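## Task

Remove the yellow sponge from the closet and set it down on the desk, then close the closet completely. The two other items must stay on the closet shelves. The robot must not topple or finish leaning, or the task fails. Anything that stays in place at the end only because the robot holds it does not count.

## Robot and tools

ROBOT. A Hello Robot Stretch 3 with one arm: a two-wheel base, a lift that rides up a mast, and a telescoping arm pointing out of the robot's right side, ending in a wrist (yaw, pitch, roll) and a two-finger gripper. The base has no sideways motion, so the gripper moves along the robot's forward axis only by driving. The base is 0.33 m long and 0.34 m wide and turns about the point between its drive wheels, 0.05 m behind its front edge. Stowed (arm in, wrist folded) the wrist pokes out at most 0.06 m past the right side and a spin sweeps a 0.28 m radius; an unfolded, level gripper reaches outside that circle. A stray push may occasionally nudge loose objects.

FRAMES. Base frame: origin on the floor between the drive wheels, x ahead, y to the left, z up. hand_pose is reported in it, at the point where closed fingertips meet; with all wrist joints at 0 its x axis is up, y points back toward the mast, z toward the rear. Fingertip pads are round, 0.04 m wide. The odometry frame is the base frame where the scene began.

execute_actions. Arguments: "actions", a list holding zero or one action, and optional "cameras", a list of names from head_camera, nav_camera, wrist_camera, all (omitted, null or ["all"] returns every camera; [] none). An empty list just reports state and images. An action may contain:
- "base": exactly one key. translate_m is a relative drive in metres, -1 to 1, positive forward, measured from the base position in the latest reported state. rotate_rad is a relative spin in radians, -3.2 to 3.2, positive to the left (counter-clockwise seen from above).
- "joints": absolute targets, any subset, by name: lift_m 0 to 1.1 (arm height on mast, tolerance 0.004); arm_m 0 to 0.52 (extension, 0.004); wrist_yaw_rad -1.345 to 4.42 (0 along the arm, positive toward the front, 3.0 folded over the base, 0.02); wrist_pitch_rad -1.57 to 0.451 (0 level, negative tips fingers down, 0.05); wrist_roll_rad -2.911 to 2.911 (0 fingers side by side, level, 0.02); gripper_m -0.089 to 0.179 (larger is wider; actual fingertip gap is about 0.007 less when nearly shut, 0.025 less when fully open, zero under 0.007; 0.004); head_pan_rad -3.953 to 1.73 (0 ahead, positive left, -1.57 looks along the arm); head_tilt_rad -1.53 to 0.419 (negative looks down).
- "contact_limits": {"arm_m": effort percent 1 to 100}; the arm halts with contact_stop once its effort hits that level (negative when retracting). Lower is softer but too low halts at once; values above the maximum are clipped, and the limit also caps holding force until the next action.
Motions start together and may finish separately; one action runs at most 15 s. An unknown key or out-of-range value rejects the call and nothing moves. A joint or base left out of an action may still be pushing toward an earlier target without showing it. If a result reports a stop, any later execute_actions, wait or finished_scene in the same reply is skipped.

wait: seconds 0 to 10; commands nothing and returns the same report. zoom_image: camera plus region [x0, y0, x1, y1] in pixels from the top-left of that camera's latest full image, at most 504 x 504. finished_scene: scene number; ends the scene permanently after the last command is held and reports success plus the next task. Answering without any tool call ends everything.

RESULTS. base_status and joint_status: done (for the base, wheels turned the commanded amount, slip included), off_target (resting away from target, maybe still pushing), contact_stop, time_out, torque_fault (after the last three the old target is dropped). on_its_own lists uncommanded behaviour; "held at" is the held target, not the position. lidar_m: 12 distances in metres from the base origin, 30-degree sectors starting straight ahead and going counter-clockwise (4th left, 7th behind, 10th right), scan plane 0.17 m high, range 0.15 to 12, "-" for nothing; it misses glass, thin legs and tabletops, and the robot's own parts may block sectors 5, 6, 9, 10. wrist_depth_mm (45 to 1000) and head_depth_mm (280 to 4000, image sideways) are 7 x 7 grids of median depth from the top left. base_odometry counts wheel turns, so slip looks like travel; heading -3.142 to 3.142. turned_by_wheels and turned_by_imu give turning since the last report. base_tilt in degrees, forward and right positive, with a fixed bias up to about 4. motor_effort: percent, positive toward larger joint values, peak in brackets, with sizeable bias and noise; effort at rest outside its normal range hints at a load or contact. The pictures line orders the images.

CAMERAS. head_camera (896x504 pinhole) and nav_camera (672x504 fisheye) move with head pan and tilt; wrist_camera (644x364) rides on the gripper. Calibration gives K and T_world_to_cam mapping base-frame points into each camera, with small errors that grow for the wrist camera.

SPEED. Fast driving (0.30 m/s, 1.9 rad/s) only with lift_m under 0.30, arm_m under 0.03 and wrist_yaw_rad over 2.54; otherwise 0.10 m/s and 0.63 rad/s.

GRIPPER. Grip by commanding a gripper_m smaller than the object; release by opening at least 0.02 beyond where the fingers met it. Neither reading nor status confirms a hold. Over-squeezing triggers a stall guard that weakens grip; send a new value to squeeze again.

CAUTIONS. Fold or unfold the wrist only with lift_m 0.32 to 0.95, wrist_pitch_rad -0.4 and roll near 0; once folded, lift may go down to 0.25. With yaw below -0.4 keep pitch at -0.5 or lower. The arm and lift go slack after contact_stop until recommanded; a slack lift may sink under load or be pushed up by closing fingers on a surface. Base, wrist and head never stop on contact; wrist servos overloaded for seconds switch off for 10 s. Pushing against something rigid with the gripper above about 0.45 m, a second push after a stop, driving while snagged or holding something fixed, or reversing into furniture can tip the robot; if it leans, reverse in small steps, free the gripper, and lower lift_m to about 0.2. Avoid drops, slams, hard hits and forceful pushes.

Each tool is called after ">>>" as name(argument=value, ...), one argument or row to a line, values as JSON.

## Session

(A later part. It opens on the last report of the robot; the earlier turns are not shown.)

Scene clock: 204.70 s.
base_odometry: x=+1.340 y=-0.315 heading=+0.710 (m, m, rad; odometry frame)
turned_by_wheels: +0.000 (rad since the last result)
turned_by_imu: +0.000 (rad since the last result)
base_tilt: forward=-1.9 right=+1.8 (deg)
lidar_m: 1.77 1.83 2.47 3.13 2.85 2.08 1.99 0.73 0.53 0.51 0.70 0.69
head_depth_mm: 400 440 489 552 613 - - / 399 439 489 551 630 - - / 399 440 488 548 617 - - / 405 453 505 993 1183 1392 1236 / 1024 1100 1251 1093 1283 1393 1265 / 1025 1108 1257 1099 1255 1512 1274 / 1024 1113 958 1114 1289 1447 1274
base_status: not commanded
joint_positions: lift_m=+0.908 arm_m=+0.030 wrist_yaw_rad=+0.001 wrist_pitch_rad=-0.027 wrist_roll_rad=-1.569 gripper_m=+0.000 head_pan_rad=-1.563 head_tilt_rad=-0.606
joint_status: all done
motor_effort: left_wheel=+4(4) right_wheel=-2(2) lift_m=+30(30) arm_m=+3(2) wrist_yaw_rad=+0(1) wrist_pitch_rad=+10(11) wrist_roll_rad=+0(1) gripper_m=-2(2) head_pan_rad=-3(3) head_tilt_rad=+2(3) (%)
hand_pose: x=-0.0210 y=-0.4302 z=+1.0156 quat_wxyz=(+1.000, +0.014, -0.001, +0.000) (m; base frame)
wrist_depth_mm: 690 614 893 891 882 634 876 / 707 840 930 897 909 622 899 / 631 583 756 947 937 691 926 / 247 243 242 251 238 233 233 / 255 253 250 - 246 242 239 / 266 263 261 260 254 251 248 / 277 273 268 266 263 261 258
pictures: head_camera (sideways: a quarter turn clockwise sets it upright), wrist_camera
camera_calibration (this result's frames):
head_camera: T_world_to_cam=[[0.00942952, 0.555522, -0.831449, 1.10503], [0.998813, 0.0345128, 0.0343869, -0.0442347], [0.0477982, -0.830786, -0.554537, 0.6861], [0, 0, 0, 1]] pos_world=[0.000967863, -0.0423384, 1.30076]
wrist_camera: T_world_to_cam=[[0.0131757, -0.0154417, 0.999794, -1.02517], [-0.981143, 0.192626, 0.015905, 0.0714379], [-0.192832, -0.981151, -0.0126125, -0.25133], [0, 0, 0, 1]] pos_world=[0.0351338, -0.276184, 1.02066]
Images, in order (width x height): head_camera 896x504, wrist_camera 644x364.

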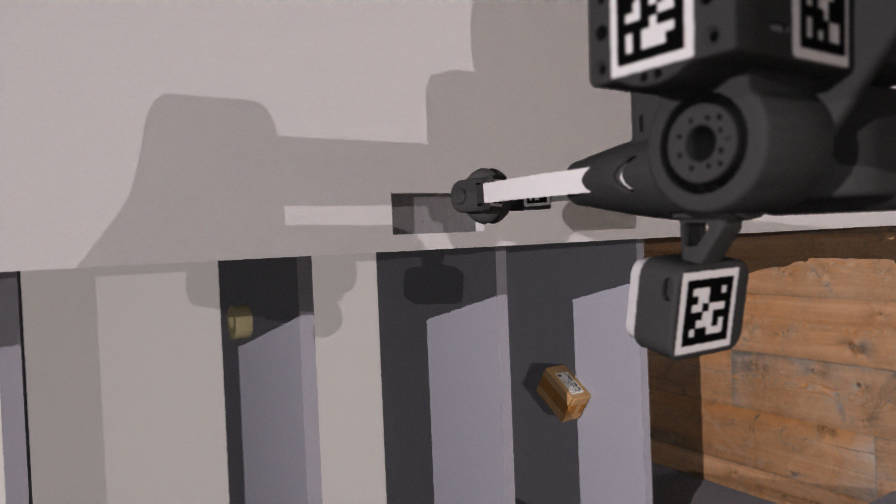

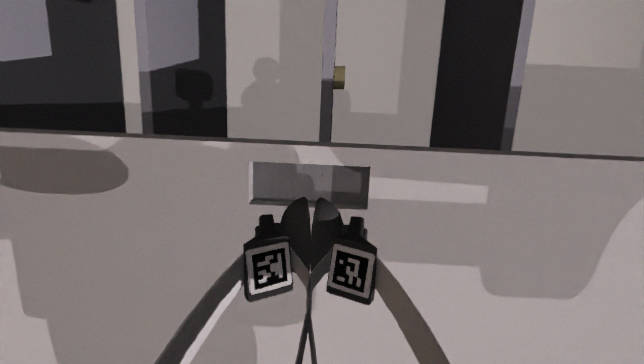

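>>> execute_actions(
  actions=[
    {"base":{"translate_m":0.011}},
  ],
  cameras=[],
)

>>> execute_actions(
  actions=[
    {"joints":{"arm_m":0.14},"contact_limits":{"arm_m":10}},
  ],
  cameras=["head_camera"],
)

Scene clock: 206.70 s.
base_odometry: x=+1.349 y=-0.308 heading=+0.710 (m, m, rad; odometry frame)
turned_by_wheels: +0.000 (rad since the last result)
turned_by_imu: +0.001 (rad since the last result)
base_tilt: forward=-2.0 right=+1.8 (deg)
lidar_m: 1.76 1.82 2.45 3.14 2.87 2.09 2.00 0.73 0.53 0.51 0.69 0.68
head_depth_mm: 400 440 489 553 612 - - / 400 440 490 550 631 - - / 399 439 489 548 618 - - / 646 1077 847 1042 1223 1394 1256 / 1025 1097 1256 1091 1273 1389 1260 / 1022 1114 1251 1098 1252 1480 1267 / 1028 1109 959 1108 1296 1443 1277
base_status: done
joint_positions: lift_m=+0.908 arm_m=+0.030 wrist_yaw_rad=+0.001 wrist_pitch_rad=-0.027 wrist_roll_rad=-1.569 gripper_m=+0.000 head_pan_rad=-1.563 head_tilt_rad=-0.606
joint_status: not commanded
motor_effort: left_wheel=+3(8) right_wheel=-3(4) lift_m=+30(30) arm_m=+3(3) wrist_yaw_rad=+0(0) wrist_pitch_rad=+10(10) wrist_roll_rad=+0(0) gripper_m=-2(2) head_pan_rad=-3(3) head_tilt_rad=+0(2) (%)
hand_pose: x=-0.0210 y=-0.4302 z=+1.0156 quat_wxyz=(+1.000, +0.014, -0.001, +0.000) (m; base frame)
wrist_depth_mm: 698 621 891 883 898 637 876 / 689 831 920 913 906 633 903 / 686 642 959 956 956 675 924 / 247 243 243 253 237 236 235 / 255 253 251 - 246 243 239 / 265 262 261 259 253 253 250 / 277 274 270 267 265 261 259
pictures: none
No camera images: the call's "cameras" was empty. Leave "cameras" out to get every camera's image.

Scene clock: 208.57 s.
base_odometry: x=+1.349 y=-0.308 heading=+0.710 (m, m, rad; odometry frame)
turned_by_wheels: +0.000 (rad since the last result)
turned_by_imu: -0.001 (rad since the last result)
base_tilt: forward=-1.9 right=+1.8 (deg)
lidar_m: 1.76 1.83 2.46 3.13 2.87 2.09 2.00 0.74 0.53 0.51 0.69 0.68
head_depth_mm: 401 441 491 542 - - 904 / 402 441 492 544 - - 891 / 401 441 491 548 - - 890 / 426 1082 848 1037 1287 1458 1257 / 1025 1096 1256 1092 1323 1505 1262 / 1023 1108 1253 1106 1253 1477 1276 / 1023 1106 963 1113 1297 1441 1282
base_status: not commanded
joint_positions: lift_m=+0.908 arm_m=+0.101 wrist_yaw_rad=-0.002 wrist_pitch_rad=-0.027 wrist_roll_rad=-1.569 gripper_m=+0.000 head_pan_rad=-1.563 head_tilt_rad=-0.605
joint_status: arm_m contact_stop (moved +0.071 of +0.110)
on_its_own: arm_m is slack since a contact_stop, until your next command for it (your +0.140 is given up)
motor_effort: left_wheel=+2(4) right_wheel=+0(3) lift_m=+29(30) arm_m=+0(9) wrist_yaw_rad=+2(5) wrist_pitch_rad=+10(11) wrist_roll_rad=+0(0) gripper_m=-2(2) head_pan_rad=-3(3) head_tilt_rad=+1(3) (%)
contact_limits: arm_m 10 (drawing in: default 24, maximum 40; extending or still: default 34, maximum 55)
hand_pose: x=-0.0218 y=-0.5011 z=+1.0157 quat_wxyz=(+1.000, +0.014, +0.000, -0.001) (m; base frame)
wrist_depth_mm: 685 533 825 823 815 536 798 / 692 544 844 847 846 532 838 / 715 585 878 882 871 556 851 / 174 173 172 176 169 172 185 / 181 177 179 - 172 171 169 / 187 185 184 183 178 177 175 / 195 192 190 189 186 184 182
pictures: head_camera (sideways: a quarter turn clockwise sets it upright)
camera_calibration (this result's frames):
head_camera: T_world_to_cam=[[0.00943987, 0.555168, -0.831684, 1.10534], [0.998813, 0.0345136, 0.0343754, -0.0442198], [0.0477885, -0.831022, -0.554184, 0.685641], [0, 0, 0, 1]] pos_world=[0.000967281, -0.0423388, 1.30078]
Images, in order (width x height): head_camera 896x504.

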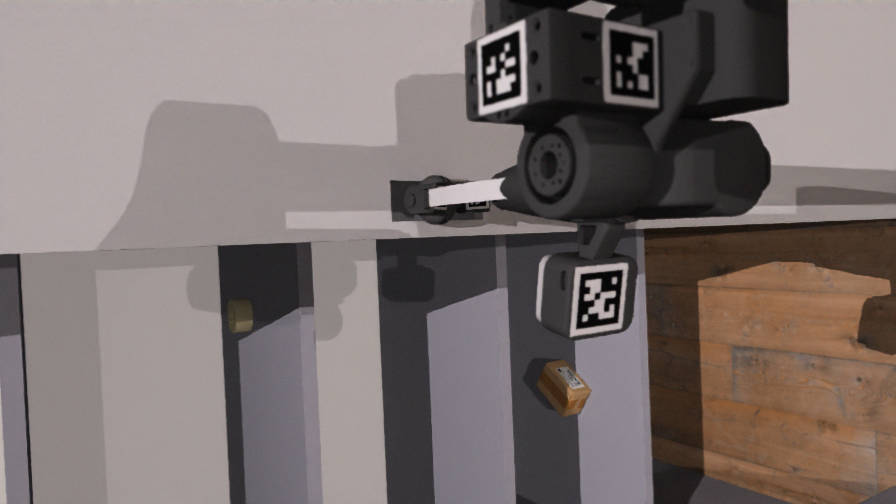

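>>> execute_actions(
  actions=[
    {"base":{"translate_m":0.15},"joints":{"arm_m":0.099}},
  ],
  cameras=["head_camera"],
)

Scene clock: 211.40 s.
base_odometry: x=+1.462 y=-0.210 heading=+0.710 (m, m, rad; odometry frame)
turned_by_wheels: +0.000 (rad since the last result)
turned_by_imu: +0.001 (rad since the last result)
base_tilt: forward=-2.0 right=+1.8 (deg)
lidar_m: 1.61 1.67 2.24 3.16 3.10 2.25 2.15 0.74 0.53 0.51 0.58 0.68
head_depth_mm: 400 439 488 541 - - 898 / 399 440 489 539 - - 884 / 399 439 488 551 - - 885 / 995 1081 917 1040 1290 1460 1260 / 1023 1098 1253 1092 1316 1506 1265 / 1021 1111 1243 1100 1285 1431 1274 / 1016 1101 964 1076 1170 1095 880
base_status: done
joint_positions: lift_m=+0.908 arm_m=+0.099 wrist_yaw_rad=-0.017 wrist_pitch_rad=-0.026 wrist_roll_rad=-1.569 gripper_m=+0.000 head_pan_rad=-1.563 head_tilt_rad=-0.605
joint_status: all done
motor_effort: left_wheel=-2(6) right_wheel=+7(23) lift_m=+29(29) arm_m=+5(4) wrist_yaw_rad=+12(30) wrist_pitch_rad=+10(10) wrist_roll_rad=+0(0) gripper_m=-2(2) head_pan_rad=-3(3) head_tilt_rad=+2(2) (%)
hand_pose: x=-0.0256 y=-0.4990 z=+1.0158 quat_wxyz=(+1.000, +0.014, -0.001, -0.009) (m; base frame)
wrist_depth_mm: 655 526 816 811 828 538 779 / 697 539 850 856 855 530 830 / 724 589 869 888 863 562 846 / 174 173 171 175 169 172 183 / 180 178 179 - 173 170 169 / 187 186 184 183 179 177 176 / 196 194 191 189 188 185 183
pictures: head_camera (sideways: a quarter turn clockwise sets it upright)
camera_calibration (this result's frames):
head_camera: T_world_to_cam=[[0.00943981, 0.555168, -0.831685, 1.10534], [0.998813, 0.0345137, 0.0343754, -0.0442198], [0.0477886, -0.831022, -0.554183, 0.685641], [0, 0, 0, 1]] pos_world=[0.000967286, -0.0423388, 1.30078]
Images, in order (width x height): head_camera 896x504.

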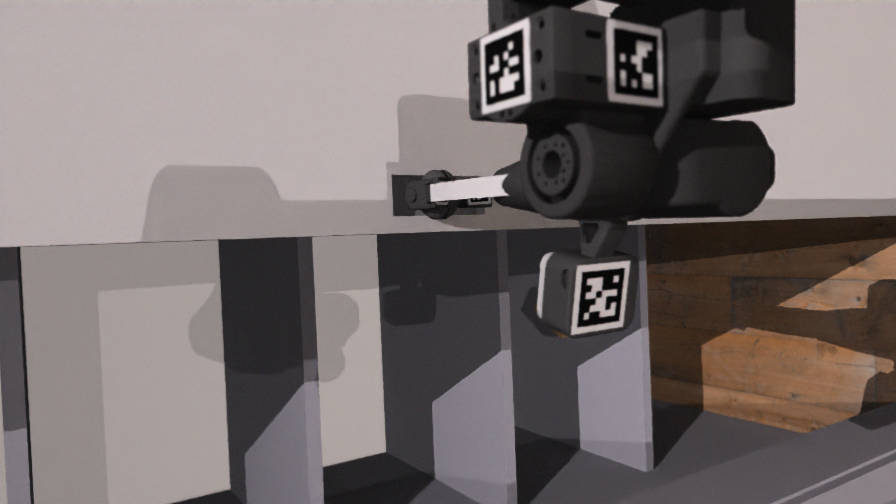

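>>> execute_actions(
  actions=[
    {"base":{"translate_m":0.15},"joints":{"arm_m":0.096}},
  ],
  cameras=["head_camera"],
)

>>> execute_actions(
  actions=[
    {"base":{"translate_m":0.15},"joints":{"arm_m":0.095}},
  ],
  cameras=["head_camera"],
)

Scene clock: 214.23 s.
base_odometry: x=+1.576 y=-0.112 heading=+0.709 (m, m, rad; odometry frame)
turned_by_wheels: +0.000 (rad since the last result)
turned_by_imu: +0.001 (rad since the last result)
base_tilt: forward=-1.9 right=+1.7 (deg)
lidar_m: 1.46 1.51 2.03 3.22 3.19 2.40 2.30 0.73 0.53 0.51 0.51 1.53
head_depth_mm: 396 436 484 536 - - 908 / 396 436 486 537 - - 890 / 396 436 485 545 - - 879 / 993 1075 916 1042 1249 1482 1256 / 1021 1102 1242 1093 1345 1435 1210 / 1023 1087 954 1035 706 711 816 / 778 526 513 525 579 699 837
base_status: done
joint_positions: lift_m=+0.908 arm_m=+0.096 wrist_yaw_rad=-0.020 wrist_pitch_rad=-0.026 wrist_roll_rad=-1.569 gripper_m=+0.000 head_pan_rad=-1.563 head_tilt_rad=-0.605
joint_status: all done
on_its_own: wrist_yaw_rad is at rest, and its effort (+14) is outside its rest range (-12 to +12)
motor_effort: left_wheel=-3(6) right_wheel=+9(19) lift_m=+29(29) arm_m=+5(8) wrist_yaw_rad=+14(25) wrist_pitch_rad=+10(10) wrist_roll_rad=+0(0) gripper_m=-2(2) head_pan_rad=-3(3) head_tilt_rad=+2(2) (%)
hand_pose: x=-0.0263 y=-0.4960 z=+1.0158 quat_wxyz=(+1.000, +0.014, -0.001, -0.010) (m; base frame)
wrist_depth_mm: 685 527 820 793 803 541 800 / 663 543 835 861 833 532 841 / 678 596 868 868 869 571 846 / 173 172 171 175 167 172 183 / 179 178 179 - 173 170 168 / 188 186 184 184 179 177 175 / 196 194 192 189 187 185 183
pictures: head_camera (sideways: a quarter turn clockwise sets it upright)
camera_calibration (this result's frames):
head_camera: T_world_to_cam=[[0.00943987, 0.555168, -0.831684, 1.10534], [0.998813, 0.0345136, 0.0343754, -0.0442198], [0.0477885, -0.831022, -0.554184, 0.685641], [0, 0, 0, 1]] pos_world=[0.000967281, -0.0423388, 1.30078]
Images, in order (width x height): head_camera 896x504.

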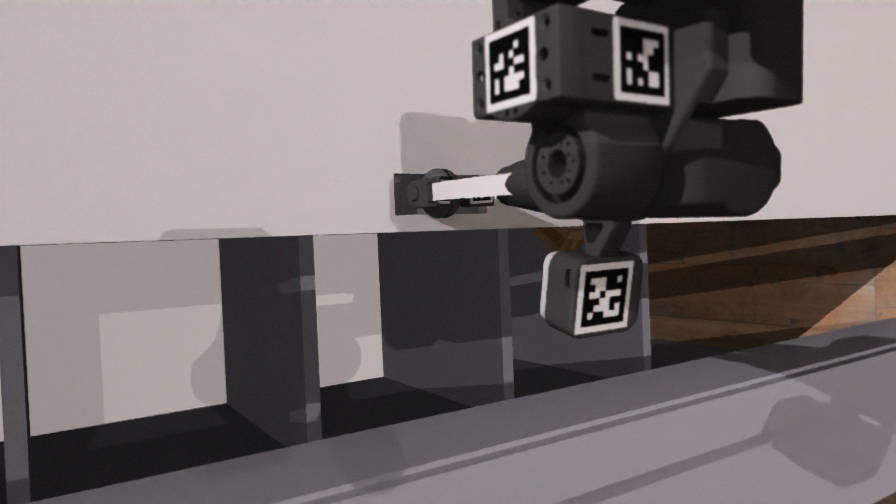

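Scene clock: 217.37 s.
base_odometry: x=+1.690 y=-0.015 heading=+0.709 (m, m, rad; odometry frame)
turned_by_wheels: +0.000 (rad since the last result)
turned_by_imu: -0.076 (rad since the last result)
base_tilt: forward=-1.9 right=+1.8 (deg)
lidar_m: 1.32 1.34 1.72 3.55 3.60 2.62 2.44 0.78 0.53 0.47 0.47 1.41
head_depth_mm: 400 441 491 547 - - 942 / 397 436 487 542 - - 911 / 394 433 482 539 - - 891 / 1005 1081 1244 1081 1355 1474 1231 / 1010 1084 857 596 561 670 788 / 368 397 435 491 570 668 798 / 356 395 445 500 570 659 1221
base_status: done
joint_positions: lift_m=+0.908 arm_m=+0.094 wrist_yaw_rad=-0.083 wrist_pitch_rad=-0.028 wrist_roll_rad=-1.570 gripper_m=+0.000 head_pan_rad=-1.563 head_tilt_rad=-0.605
joint_status: all done
on_its_own: wrist_yaw_rad is held at -0.090, not at your +0.000, by its stall guard, which is not easing now
motor_effort: left_wheel=+3(7) right_wheel=-4(18) lift_m=+30(29) arm_m=+6(7) wrist_yaw_rad=-5(29) wrist_pitch_rad=+11(11) wrist_roll_rad=+0(0) gripper_m=-2(2) head_pan_rad=-3(3) head_tilt_rad=+3(3) (%)
hand_pose: x=-0.0423 y=-0.4941 z=+1.0155 quat_wxyz=(+0.999, +0.014, -0.001, -0.041) (m; base frame)
wrist_depth_mm: 687 497 787 779 791 550 766 / 702 539 837 840 829 536 818 / 641 545 892 889 875 574 858 / 169 170 168 167 165 164 168 / 182 179 181 - 172 169 167 / 196 193 191 190 183 181 178 / 212 208 206 202 198 195 192
pictures: head_camera (sideways: a quarter turn clockwise sets it upright)
camera_calibration (this result's frames):
head_camera: T_world_to_cam=[[0.00943994, 0.555168, -0.831684, 1.10534], [0.998813, 0.0345134, 0.0343754, -0.0442198], [0.0477884, -0.831022, -0.554184, 0.685641], [0, 0, 0, 1]] pos_world=[0.000967276, -0.0423388, 1.30078]
Images, in order (width x height): head_camera 896x504.

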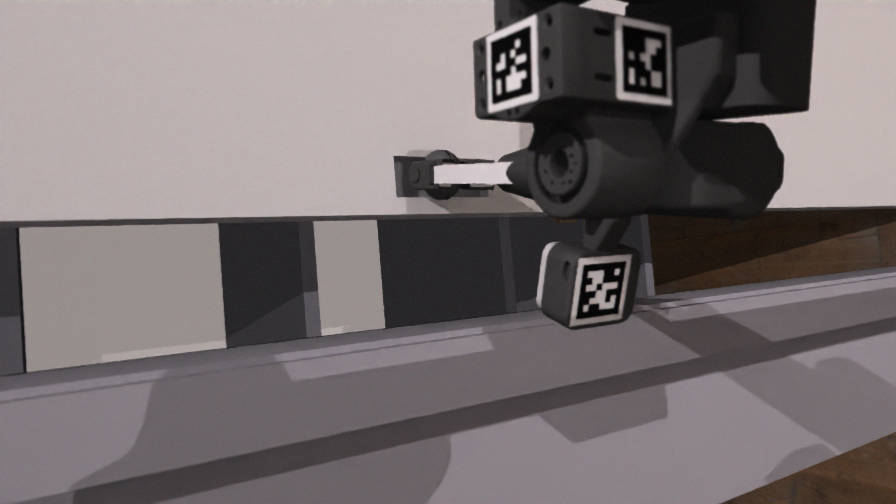

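>>> execute_actions(
  actions=[
    {"base":{"rotate_rad":0.085},"joints":{"arm_m":0.089}},
  ],
  cameras=["head_camera"],
)

>>> execute_actions(
  actions=[
    {"joints":{"wrist_yaw_rad":0.04,"arm_m":0.088}},
  ],
  cameras=["head_camera"],
)

Scene clock: 218.60 s.
base_odometry: x=+1.690 y=-0.015 heading=+0.795 (m, m, rad; odometry frame)
turned_by_wheels: +0.085 (rad since the last result)
turned_by_imu: +0.085 (rad since the last result)
base_tilt: forward=-2.0 right=+1.7 (deg)
lidar_m: 1.32 1.37 1.85 3.54 3.23 2.54 2.44 0.71 0.52 0.47 0.49 1.38
head_depth_mm: 388 427 476 531 - - 898 / 389 429 476 527 - - 888 / 389 428 476 532 - - 889 / 999 1086 920 1039 1304 850 850 / 371 404 443 499 559 682 830 / 365 404 458 516 588 692 830 / 375 412 458 516 591 1441 1280
base_status: done
joint_positions: lift_m=+0.908 arm_m=+0.089 wrist_yaw_rad=-0.075 wrist_pitch_rad=-0.028 wrist_roll_rad=-1.570 gripper_m=+0.000 head_pan_rad=-1.563 head_tilt_rad=-0.605
joint_status: all done
on_its_own: wrist_yaw_rad is held at -0.090, not at your +0.000, by its stall guard, which is not easing now
motor_effort: left_wheel=-1(13) right_wheel=-4(30) lift_m=+29(29) arm_m=+5(5) wrist_yaw_rad=-11(42) wrist_pitch_rad=+11(11) wrist_roll_rad=+0(0) gripper_m=-2(2) head_pan_rad=-3(2) head_tilt_rad=+3(2) (%)
hand_pose: x=-0.0403 y=-0.4883 z=+1.0154 quat_wxyz=(+0.999, +0.014, -0.001, -0.037) (m; base frame)
wrist_depth_mm: 120 119 118 116 115 114 113 / 651 469 750 241 183 147 130 / 692 579 877 874 866 564 847 / 172 172 169 169 167 166 175 / 181 178 180 - 172 170 168 / 190 188 187 186 180 178 176 / 201 198 196 193 190 187 185
pictures: head_camera (sideways: a quarter turn clockwise sets it upright)
camera_calibration (this result's frames):
head_camera: T_world_to_cam=[[0.00943994, 0.555168, -0.831684, 1.10534], [0.998813, 0.0345134, 0.0343754, -0.0442198], [0.0477884, -0.831022, -0.554184, 0.685641], [0, 0, 0, 1]] pos_world=[0.000967276, -0.0423388, 1.30078]
Images, in order (width x height): head_camera 896x504.

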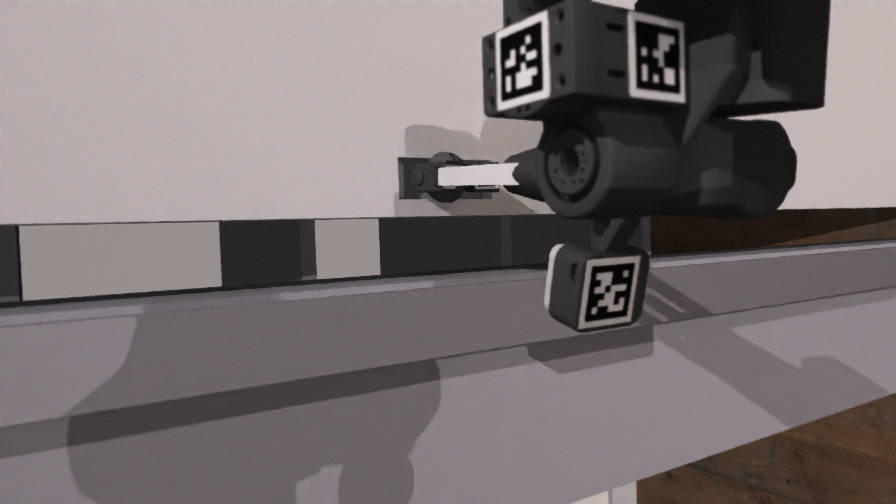

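Scene clock: 219.67 s.
base_odometry: x=+1.690 y=-0.015 heading=+0.794 (m, m, rad; odometry frame)
turned_by_wheels: +0.000 (rad since the last result)
turned_by_imu: -0.017 (rad since the last result)
base_tilt: forward=-1.9 right=+1.7 (deg)
lidar_m: 1.32 1.36 1.83 3.55 3.24 2.55 2.44 0.73 0.52 0.47 0.49 1.39
head_depth_mm: 391 429 479 530 - - 905 / 390 430 478 533 - - 890 / 390 429 477 534 - - 888 / 399 441 796 975 640 771 876 / 420 415 455 507 547 679 821 / 361 399 448 512 587 685 820 / 372 410 455 512 585 720 1278
base_status: not commanded
joint_positions: lift_m=+0.908 arm_m=+0.088 wrist_yaw_rad=+0.024 wrist_pitch_rad=-0.028 wrist_roll_rad=-1.570 gripper_m=+0.000 head_pan_rad=-1.563 head_tilt_rad=-0.605
joint_status: all done
motor_effort: left_wheel=-4(11) right_wheel=+10(19) lift_m=+29(29) arm_m=+3(5) wrist_yaw_rad=+11(38) wrist_pitch_rad=+11(11) wrist_roll_rad=+0(0) gripper_m=-2(2) head_pan_rad=-3(3) head_tilt_rad=+2(2) (%)
hand_pose: x=-0.0150 y=-0.4881 z=+1.0154 quat_wxyz=(+1.000, +0.014, +0.000, +0.012) (m; base frame)
wrist_depth_mm: 127 126 125 123 122 121 120 / 151 143 129 127 126 125 124 / 708 594 889 879 861 523 850 / 176 173 173 173 169 176 189 / 179 178 179 - 172 170 169 / 186 184 183 182 177 177 174 / 193 191 188 186 184 182 180
pictures: head_camera (sideways: a quarter turn clockwise sets it upright)
camera_calibration (this result's frames):
head_camera: T_world_to_cam=[[0.00943994, 0.555168, -0.831684, 1.10534], [0.998813, 0.0345134, 0.0343754, -0.0442198], [0.0477884, -0.831022, -0.554184, 0.685641], [0, 0, 0, 1]] pos_world=[0.000967276, -0.0423388, 1.30078]
Images, in order (width x height): head_camera 896x504.

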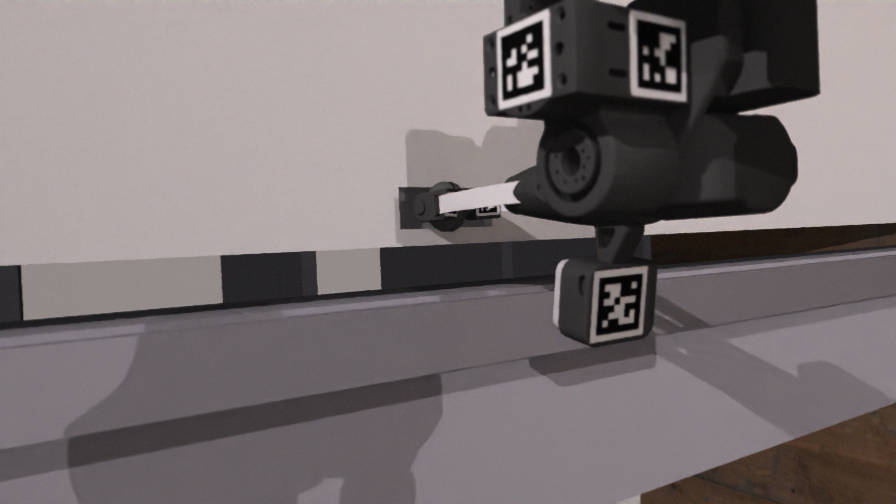

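Gap ≈ 3.7 cm. Rotate.

>>> execute_actions(
  actions=[
    {"base":{"rotate_rad":0.085},"joints":{"arm_m":0.089}},
  ],
  cameras=["head_camera"],
)

Scene clock: 220.80 s.
base_odometry: x=+1.690 y=-0.015 heading=+0.879 (m, m, rad; odometry frame)
turned_by_wheels: +0.085 (rad since the last result)
turned_by_imu: +0.022 (rad since the last result)
base_tilt: forward=-2.0 right=+1.9 (deg)
lidar_m: 1.33 1.38 1.88 3.53 3.25 2.52 2.42 0.71 0.52 0.47 0.50 1.39
head_depth_mm: 389 428 475 525 - - 898 / 389 428 476 528 - - 888 / 389 428 476 533 - - 887 / 401 441 798 966 623 757 877 / 410 417 451 509 549 681 829 / 363 401 451 516 592 691 832 / 375 412 459 517 591 746 1283
base_status: done
joint_positions: lift_m=+0.908 arm_m=+0.088 wrist_yaw_rad=+0.024 wrist_pitch_rad=-0.028 wrist_roll_rad=-1.570 gripper_m=+0.000 head_pan_rad=-1.563 head_tilt_rad=-0.605
joint_status: all done
motor_effort: left_wheel=-6(14) right_wheel=+13(16) lift_m=+30(29) arm_m=+10(12) wrist_yaw_rad=+12(21) wrist_pitch_rad=+11(11) wrist_roll_rad=+0(0) gripper_m=-2(2) head_pan_rad=-3(3) head_tilt_rad=+2(2) (%)
hand_pose: x=-0.0152 y=-0.4885 z=+1.0153 quat_wxyz=(+1.000, +0.014, +0.000, +0.012) (m; base frame)
wrist_depth_mm: 128 127 126 125 124 122 122 / 151 144 133 128 127 126 125 / 696 586 866 882 864 527 862 / 174 174 173 175 169 179 196 / 179 178 179 - 172 170 168 / 185 183 183 181 176 175 173 / 192 189 188 184 183 180 179
pictures: head_camera (sideways: a quarter turn clockwise sets it upright)
camera_calibration (this result's frames):
head_camera: T_world_to_cam=[[0.00944001, 0.555168, -0.831684, 1.10534], [0.998813, 0.0345133, 0.0343754, -0.0442198], [0.0477883, -0.831022, -0.554184, 0.685641], [0, 0, 0, 1]] pos_world=[0.000967271, -0.0423388, 1.30078]
Images, in order (width x height): head_camera 896x504.

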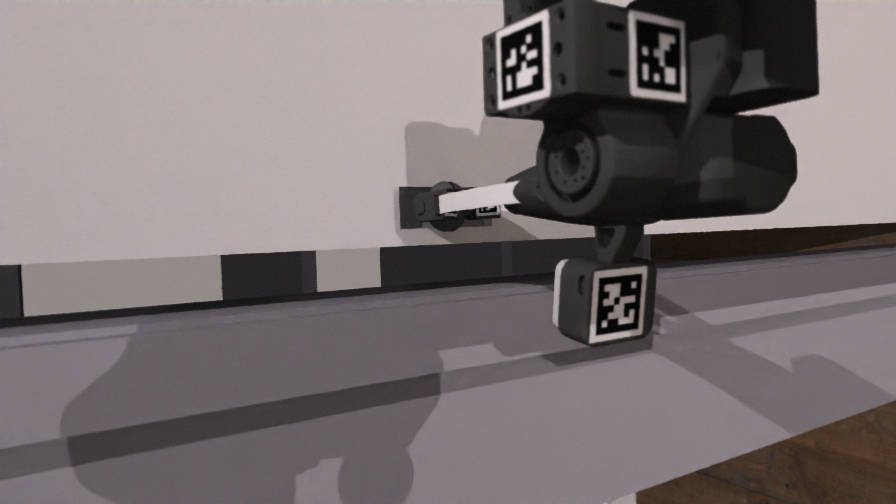

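Pressing too hard; ease off, then translate.

>>> execute_actions(
  actions=[
    {"joints":{"arm_m":0.083,"wrist_yaw_rad":0.0}},
  ],
  cameras=[],
)

>>> execute_actions(
  actions=[
    {"base":{"translate_m":0.04}},
  ],
  cameras=["head_camera"],
)

Scene clock: 221.67 s.
base_odometry: x=+1.690 y=-0.015 heading=+0.879 (m, m, rad; odometry frame)
turned_by_wheels: +0.000 (rad since the last result)
turned_by_imu: +0.001 (rad since the last result)
base_tilt: forward=-2.0 right=+1.8 (deg)
lidar_m: 1.33 1.38 1.88 3.54 3.26 2.52 2.43 0.71 0.52 0.47 0.50 1.39
head_depth_mm: 387 426 475 535 - - 914 / 388 426 474 535 - - 888 / 388 428 475 531 - - 887 / 399 440 848 802 917 749 877 / 404 416 450 507 549 683 829 / 362 400 451 515 590 689 830 / 374 411 457 516 592 1406 1283
base_status: not commanded
joint_positions: lift_m=+0.908 arm_m=+0.083 wrist_yaw_rad=+0.010 wrist_pitch_rad=-0.028 wrist_roll_rad=-1.570 gripper_m=+0.000 head_pan_rad=-1.563 head_tilt_rad=-0.605
joint_status: all done
motor_effort: left_wheel=+0(6) right_wheel=-1(12) lift_m=+29(29) arm_m=-3(9) wrist_yaw_rad=-7(9) wrist_pitch_rad=+11(11) wrist_roll_rad=+0(0) gripper_m=-2(2) head_pan_rad=-3(3) head_tilt_rad=+3(3) (%)
hand_pose: x=-0.0187 y=-0.4837 z=+1.0154 quat_wxyz=(+1.000, +0.014, +0.000, +0.005) (m; base frame)
wrist_depth_mm: 131 129 129 127 126 125 124 / 170 147 146 136 130 129 127 / 681 587 904 871 874 526 869 / 177 177 176 173 172 170 176 / 183 180 182 - 177 173 172 / 189 188 186 185 181 179 178 / 197 194 192 190 188 186 183
pictures: none
No camera images: the call's "cameras" was empty. Leave "cameras" out to get every camera's image.

Scene clock: 223.83 s.
base_odometry: x=+1.716 y=+0.016 heading=+0.879 (m, m, rad; odometry frame)
turned_by_wheels: +0.000 (rad since the last result)
turned_by_imu: +0.001 (rad since the last result)
base_tilt: forward=-1.9 right=+1.8 (deg)
lidar_m: 1.30 1.34 1.83 3.53 3.25 2.57 2.47 0.71 0.52 0.46 0.49 1.35
head_depth_mm: 388 425 475 533 - - 909 / 388 426 474 535 - - 886 / 388 427 475 531 - - 888 / 378 415 456 512 577 683 822 / 361 397 449 508 566 689 826 / 374 411 458 515 591 690 1191 / 374 411 459 515 629 1514 1280
base_status: done
joint_positions: lift_m=+0.908 arm_m=+0.083 wrist_yaw_rad=+0.004 wrist_pitch_rad=-0.027 wrist_roll_rad=-1.570 gripper_m=+0.000 head_pan_rad=-1.563 head_tilt_rad=-0.605
joint_status: not commanded
motor_effort: left_wheel=+0(12) right_wheel=+1(21) lift_m=+29(29) arm_m=+0(3) wrist_yaw_rad=-2(31) wrist_pitch_rad=+11(11) wrist_roll_rad=+0(0) gripper_m=-3(2) head_pan_rad=-3(3) head_tilt_rad=+3(1) (%)
hand_pose: x=-0.0202 y=-0.4835 z=+1.0156 quat_wxyz=(+1.000, +0.014, +0.000, +0.002) (m; base frame)
wrist_depth_mm: 142 141 140 139 138 137 136 / 134 133 132 131 129 128 127 / 138 137 136 135 133 132 130 / 177 176 174 171 170 150 135 / 183 182 182 - 175 173 172 / 190 188 186 185 181 179 177 / 197 194 193 190 189 186 184
pictures: head_camera (sideways: a quarter turn clockwise sets it upright)
camera_calibration (this result's frames):
head_camera: T_world_to_cam=[[0.00943994, 0.555168, -0.831684, 1.10534], [0.998813, 0.0345134, 0.0343754, -0.0442198], [0.0477884, -0.831022, -0.554183, 0.685641], [0, 0, 0, 1]] pos_world=[0.000967276, -0.0423388, 1.30078]
Images, in order (width x height): head_camera 896x504.

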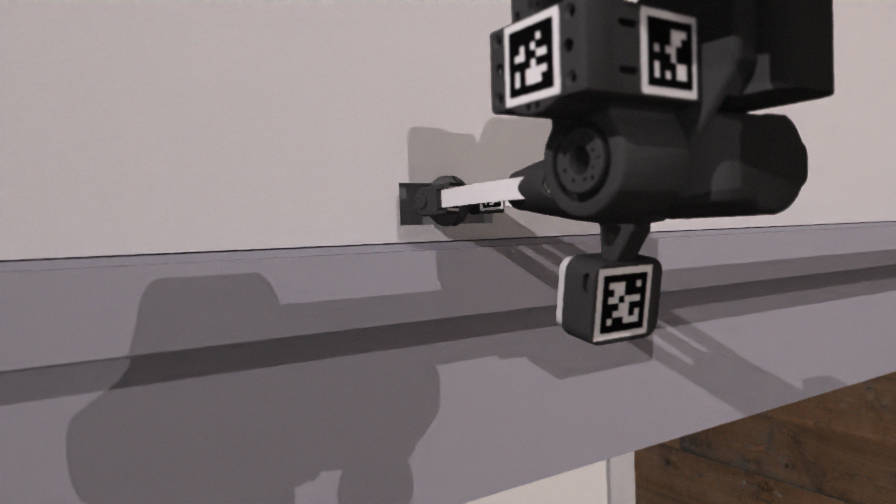

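A sliver left; nudge with yaw.

>>> execute_actions(
  actions=[
    {"joints":{"wrist_yaw_rad":0.08,"arm_m":0.085}},
  ],
  cameras=["head_camera"],
)

>>> execute_actions(
  actions=[
    {"joints":{"wrist_yaw_rad":0.025,"arm_m":0.02,"head_pan_rad":-1.7}},
  ],
  cameras=["head_camera","nav_camera"],
)

Scene clock: 224.93 s.
base_odometry: x=+1.716 y=+0.016 heading=+0.878 (m, m, rad; odometry frame)
turned_by_wheels: -0.001 (rad since the last result)
turned_by_imu: -0.001 (rad since the last result)
base_tilt: forward=-2.0 right=+1.8 (deg)
lidar_m: 1.29 1.34 1.83 3.54 3.25 2.56 2.47 0.71 0.52 0.46 0.50 1.35
head_depth_mm: 388 427 476 534 - - 892 / 388 427 475 534 - - 883 / 388 427 475 531 - - 890 / 379 415 456 512 570 683 822 / 361 398 449 506 567 688 828 / 374 411 457 516 591 689 1193 / 375 411 458 517 630 1522 1279
base_status: not commanded
joint_positions: lift_m=+0.908 arm_m=+0.085 wrist_yaw_rad=+0.032 wrist_pitch_rad=-0.027 wrist_roll_rad=-1.570 gripper_m=+0.000 head_pan_rad=-1.563 head_tilt_rad=-0.605
joint_status: wrist_yaw_rad off_target (ended at +0.032, target +0.080); the others done
on_its_own: right_wheel is at rest, and its effort (+23) is outside its rest range (-18 to +18); wrist_yaw_rad is at rest, and its effort (+33) is outside its rest range (-12 to +12)
motor_effort: left_wheel=-10(10) right_wheel=+23(23) lift_m=+30(29) arm_m=+5(6) wrist_yaw_rad=+33(31) wrist_pitch_rad=+11(10) wrist_roll_rad=+0(0) gripper_m=-2(2) head_pan_rad=-3(3) head_tilt_rad=+2(1) (%)
hand_pose: x=-0.0130 y=-0.4849 z=+1.0156 quat_wxyz=(+1.000, +0.014, +0.000, +0.016) (m; base frame)
wrist_depth_mm: 143 143 142 141 140 138 137 / 134 133 132 131 130 129 128 / 138 137 136 134 133 132 130 / 176 175 173 152 137 136 135 / 181 180 180 - 175 172 170 / 187 185 184 182 179 178 175 / 193 191 189 187 185 182 181
pictures: head_camera (sideways: a quarter turn clockwise sets it upright)
camera_calibration (this result's frames):
head_camera: T_world_to_cam=[[0.00943994, 0.555168, -0.831684, 1.10534], [0.998813, 0.0345134, 0.0343754, -0.0442198], [0.0477884, -0.831022, -0.554183, 0.685641], [0, 0, 0, 1]] pos_world=[0.000967276, -0.0423388, 1.30078]
Images, in order (width x height): head_camera 896x504.

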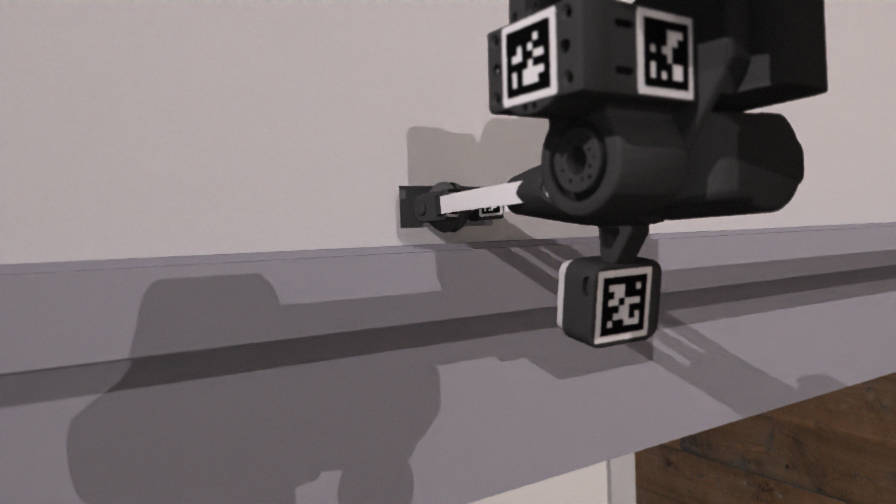

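Scene clock: 226.57 s.
base_odometry: x=+1.716 y=+0.016 heading=+0.879 (m, m, rad; odometry frame)
turned_by_wheels: +0.001 (rad since the last result)
turned_by_imu: +0.001 (rad since the last result)
base_tilt: forward=-1.9 right=+1.8 (deg)
lidar_m: 1.30 1.34 1.82 3.55 3.25 2.57 2.47 0.70 0.51 0.47 0.50 1.35
head_depth_mm: 404 446 497 563 635 - - / 399 440 490 554 620 - - / 395 434 483 544 621 - - / 390 429 477 538 601 - - / 386 421 461 508 576 639 798 / 361 391 433 491 566 - 795 / 357 397 441 493 560 648 1225
base_status: not commanded
joint_positions: lift_m=+0.908 arm_m=+0.020 wrist_yaw_rad=+0.026 wrist_pitch_rad=-0.027 wrist_roll_rad=-1.570 gripper_m=+0.000 head_pan_rad=-1.693 head_tilt_rad=-0.605
joint_status: all done
motor_effort: left_wheel=-1(10) right_wheel=+2(22) lift_m=+29(29) arm_m=-3(4) wrist_yaw_rad=+0(34) wrist_pitch_rad=+10(11) wrist_roll_rad=+0(0) gripper_m=-2(2) head_pan_rad=-3(11) head_tilt_rad=+2(2) (%)
hand_pose: x=-0.0146 y=-0.4206 z=+1.0157 quat_wxyz=(+1.000, +0.014, +0.000, +0.013) (m; base frame)
wrist_depth_mm: 205 204 203 201 199 197 196 / 200 198 197 203 203 201 200 / 203 202 200 198 196 195 193 / 241 238 236 233 231 230 211 / 247 244 244 - 238 236 235 / 254 253 251 250 246 242 241 / 261 261 258 256 253 250 248
pictures: head_camera (sideways: a quarter turn clockwise sets it upright), nav_camera (sideways: a quarter turn counterclockwise sets it upright)
camera_calibration (this result's frames):
head_camera: T_world_to_cam=[[0.0811406, 0.549288, -0.831684, 1.1049], [0.994892, -0.0949167, 0.0343754, -0.0441959], [-0.0600587, -0.830225, -0.554183, 0.686299], [0, 0, 0, 1]] pos_world=[-0.00446379, -0.0413198, 1.30078]
nav_camera: T_world_to_cam=[[-0.049916, -0.593354, 0.803392, -1.00259], [-0.99751, 0.0697428, -0.0104675, 0.0745076], [-0.0498199, -0.801914, -0.595358, 0.731655], [0, 0, 0, 1]] pos_world=[0.0607279, -0.0133611, 1.24185]
Images, in order (width x height): head_camera 896x504, nav_camera 672x504.

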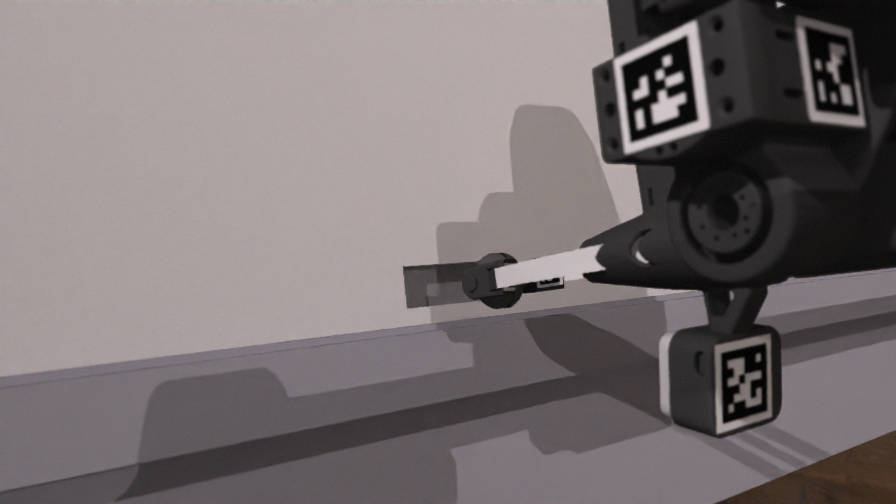

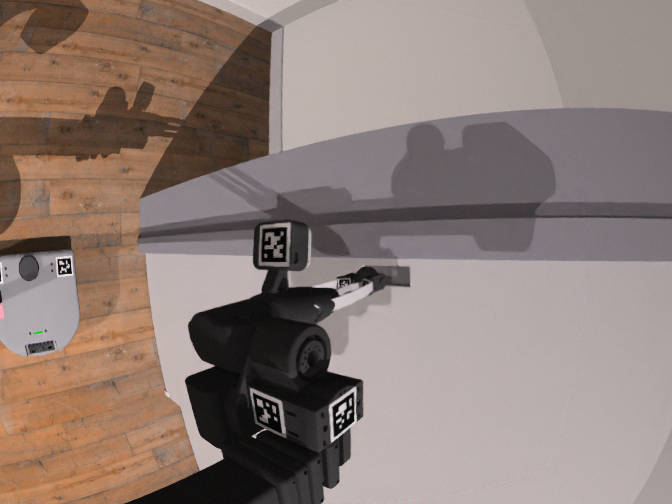

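Quick check of the other door.

>>> execute_actions(
  actions=[
    {"joints":{"head_pan_rad":-2.75,"head_tilt_rad":-0.3}},
  ],
  cameras=["head_camera"],
)

Scene clock: 227.87 s.
base_odometry: x=+1.716 y=+0.016 heading=+0.879 (m, m, rad; odometry frame)
turned_by_wheels: +0.000 (rad since the last result)
turned_by_imu: +0.000 (rad since the last result)
base_tilt: forward=-2.0 right=+1.8 (deg)
lidar_m: 1.29 1.34 1.82 3.55 3.25 2.57 2.47 0.71 0.51 0.46 0.49 1.35
head_depth_mm: 2112 2202 2278 2429 2525 1982 1546 / 2174 2282 2439 2509 2640 1996 1558 / 2259 2366 2517 2589 2534 1846 1541 / 1110 1162 1208 1278 1343 1426 1463 / 979 1010 1039 1069 1102 1135 1172 / 826 843 864 883 907 930 884 / 713 723 678 693 707 724 740
base_status: not commanded
joint_positions: lift_m=+0.908 arm_m=+0.020 wrist_yaw_rad=+0.026 wrist_pitch_rad=-0.027 wrist_roll_rad=-1.570 gripper_m=+0.000 head_pan_rad=-2.743 head_tilt_rad=-0.310
joint_status: all done
motor_effort: left_wheel=-1(1) right_wheel=+3(3) lift_m=+29(29) arm_m=-3(3) wrist_yaw_rad=-1(0) wrist_pitch_rad=+10(10) wrist_roll_rad=+0(0) gripper_m=-2(2) head_pan_rad=-3(32) head_tilt_rad=+6(19) (%)
hand_pose: x=-0.0146 y=-0.4206 z=+1.0157 quat_wxyz=(+1.000, +0.014, +0.000, +0.013) (m; base frame)
wrist_depth_mm: 206 204 202 200 199 196 196 / 199 198 196 203 202 201 200 / 204 201 200 198 195 195 192 / 241 240 238 235 233 230 212 / 251 248 245 - 241 238 235 / 258 255 253 253 247 245 242 / 265 262 260 257 255 252 249
pictures: head_camera (sideways: a quarter turn clockwise sets it upright)
camera_calibration (this result's frames):
head_camera: T_world_to_cam=[[0.271906, 0.0997736, -0.957137, 1.26741], [0.420928, -0.906748, 0.0250576, -0.0285754], [-0.865382, -0.409699, -0.288548, 0.345546], [0, 0, 0, 1]] pos_world=[-0.033558, -0.0107942, 1.31351]
Images, in order (width x height): head_camera 896x504.

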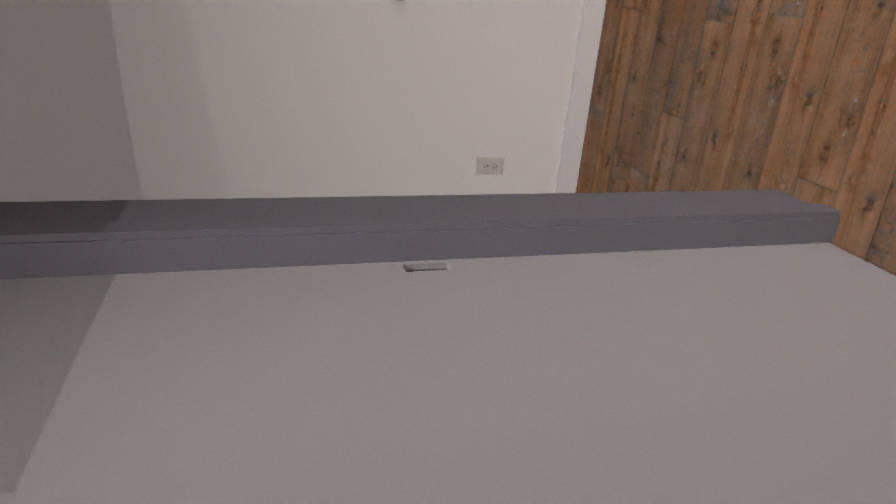

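>>> finished_scene(
  scene=2,
)

The scene is finished: the task was done.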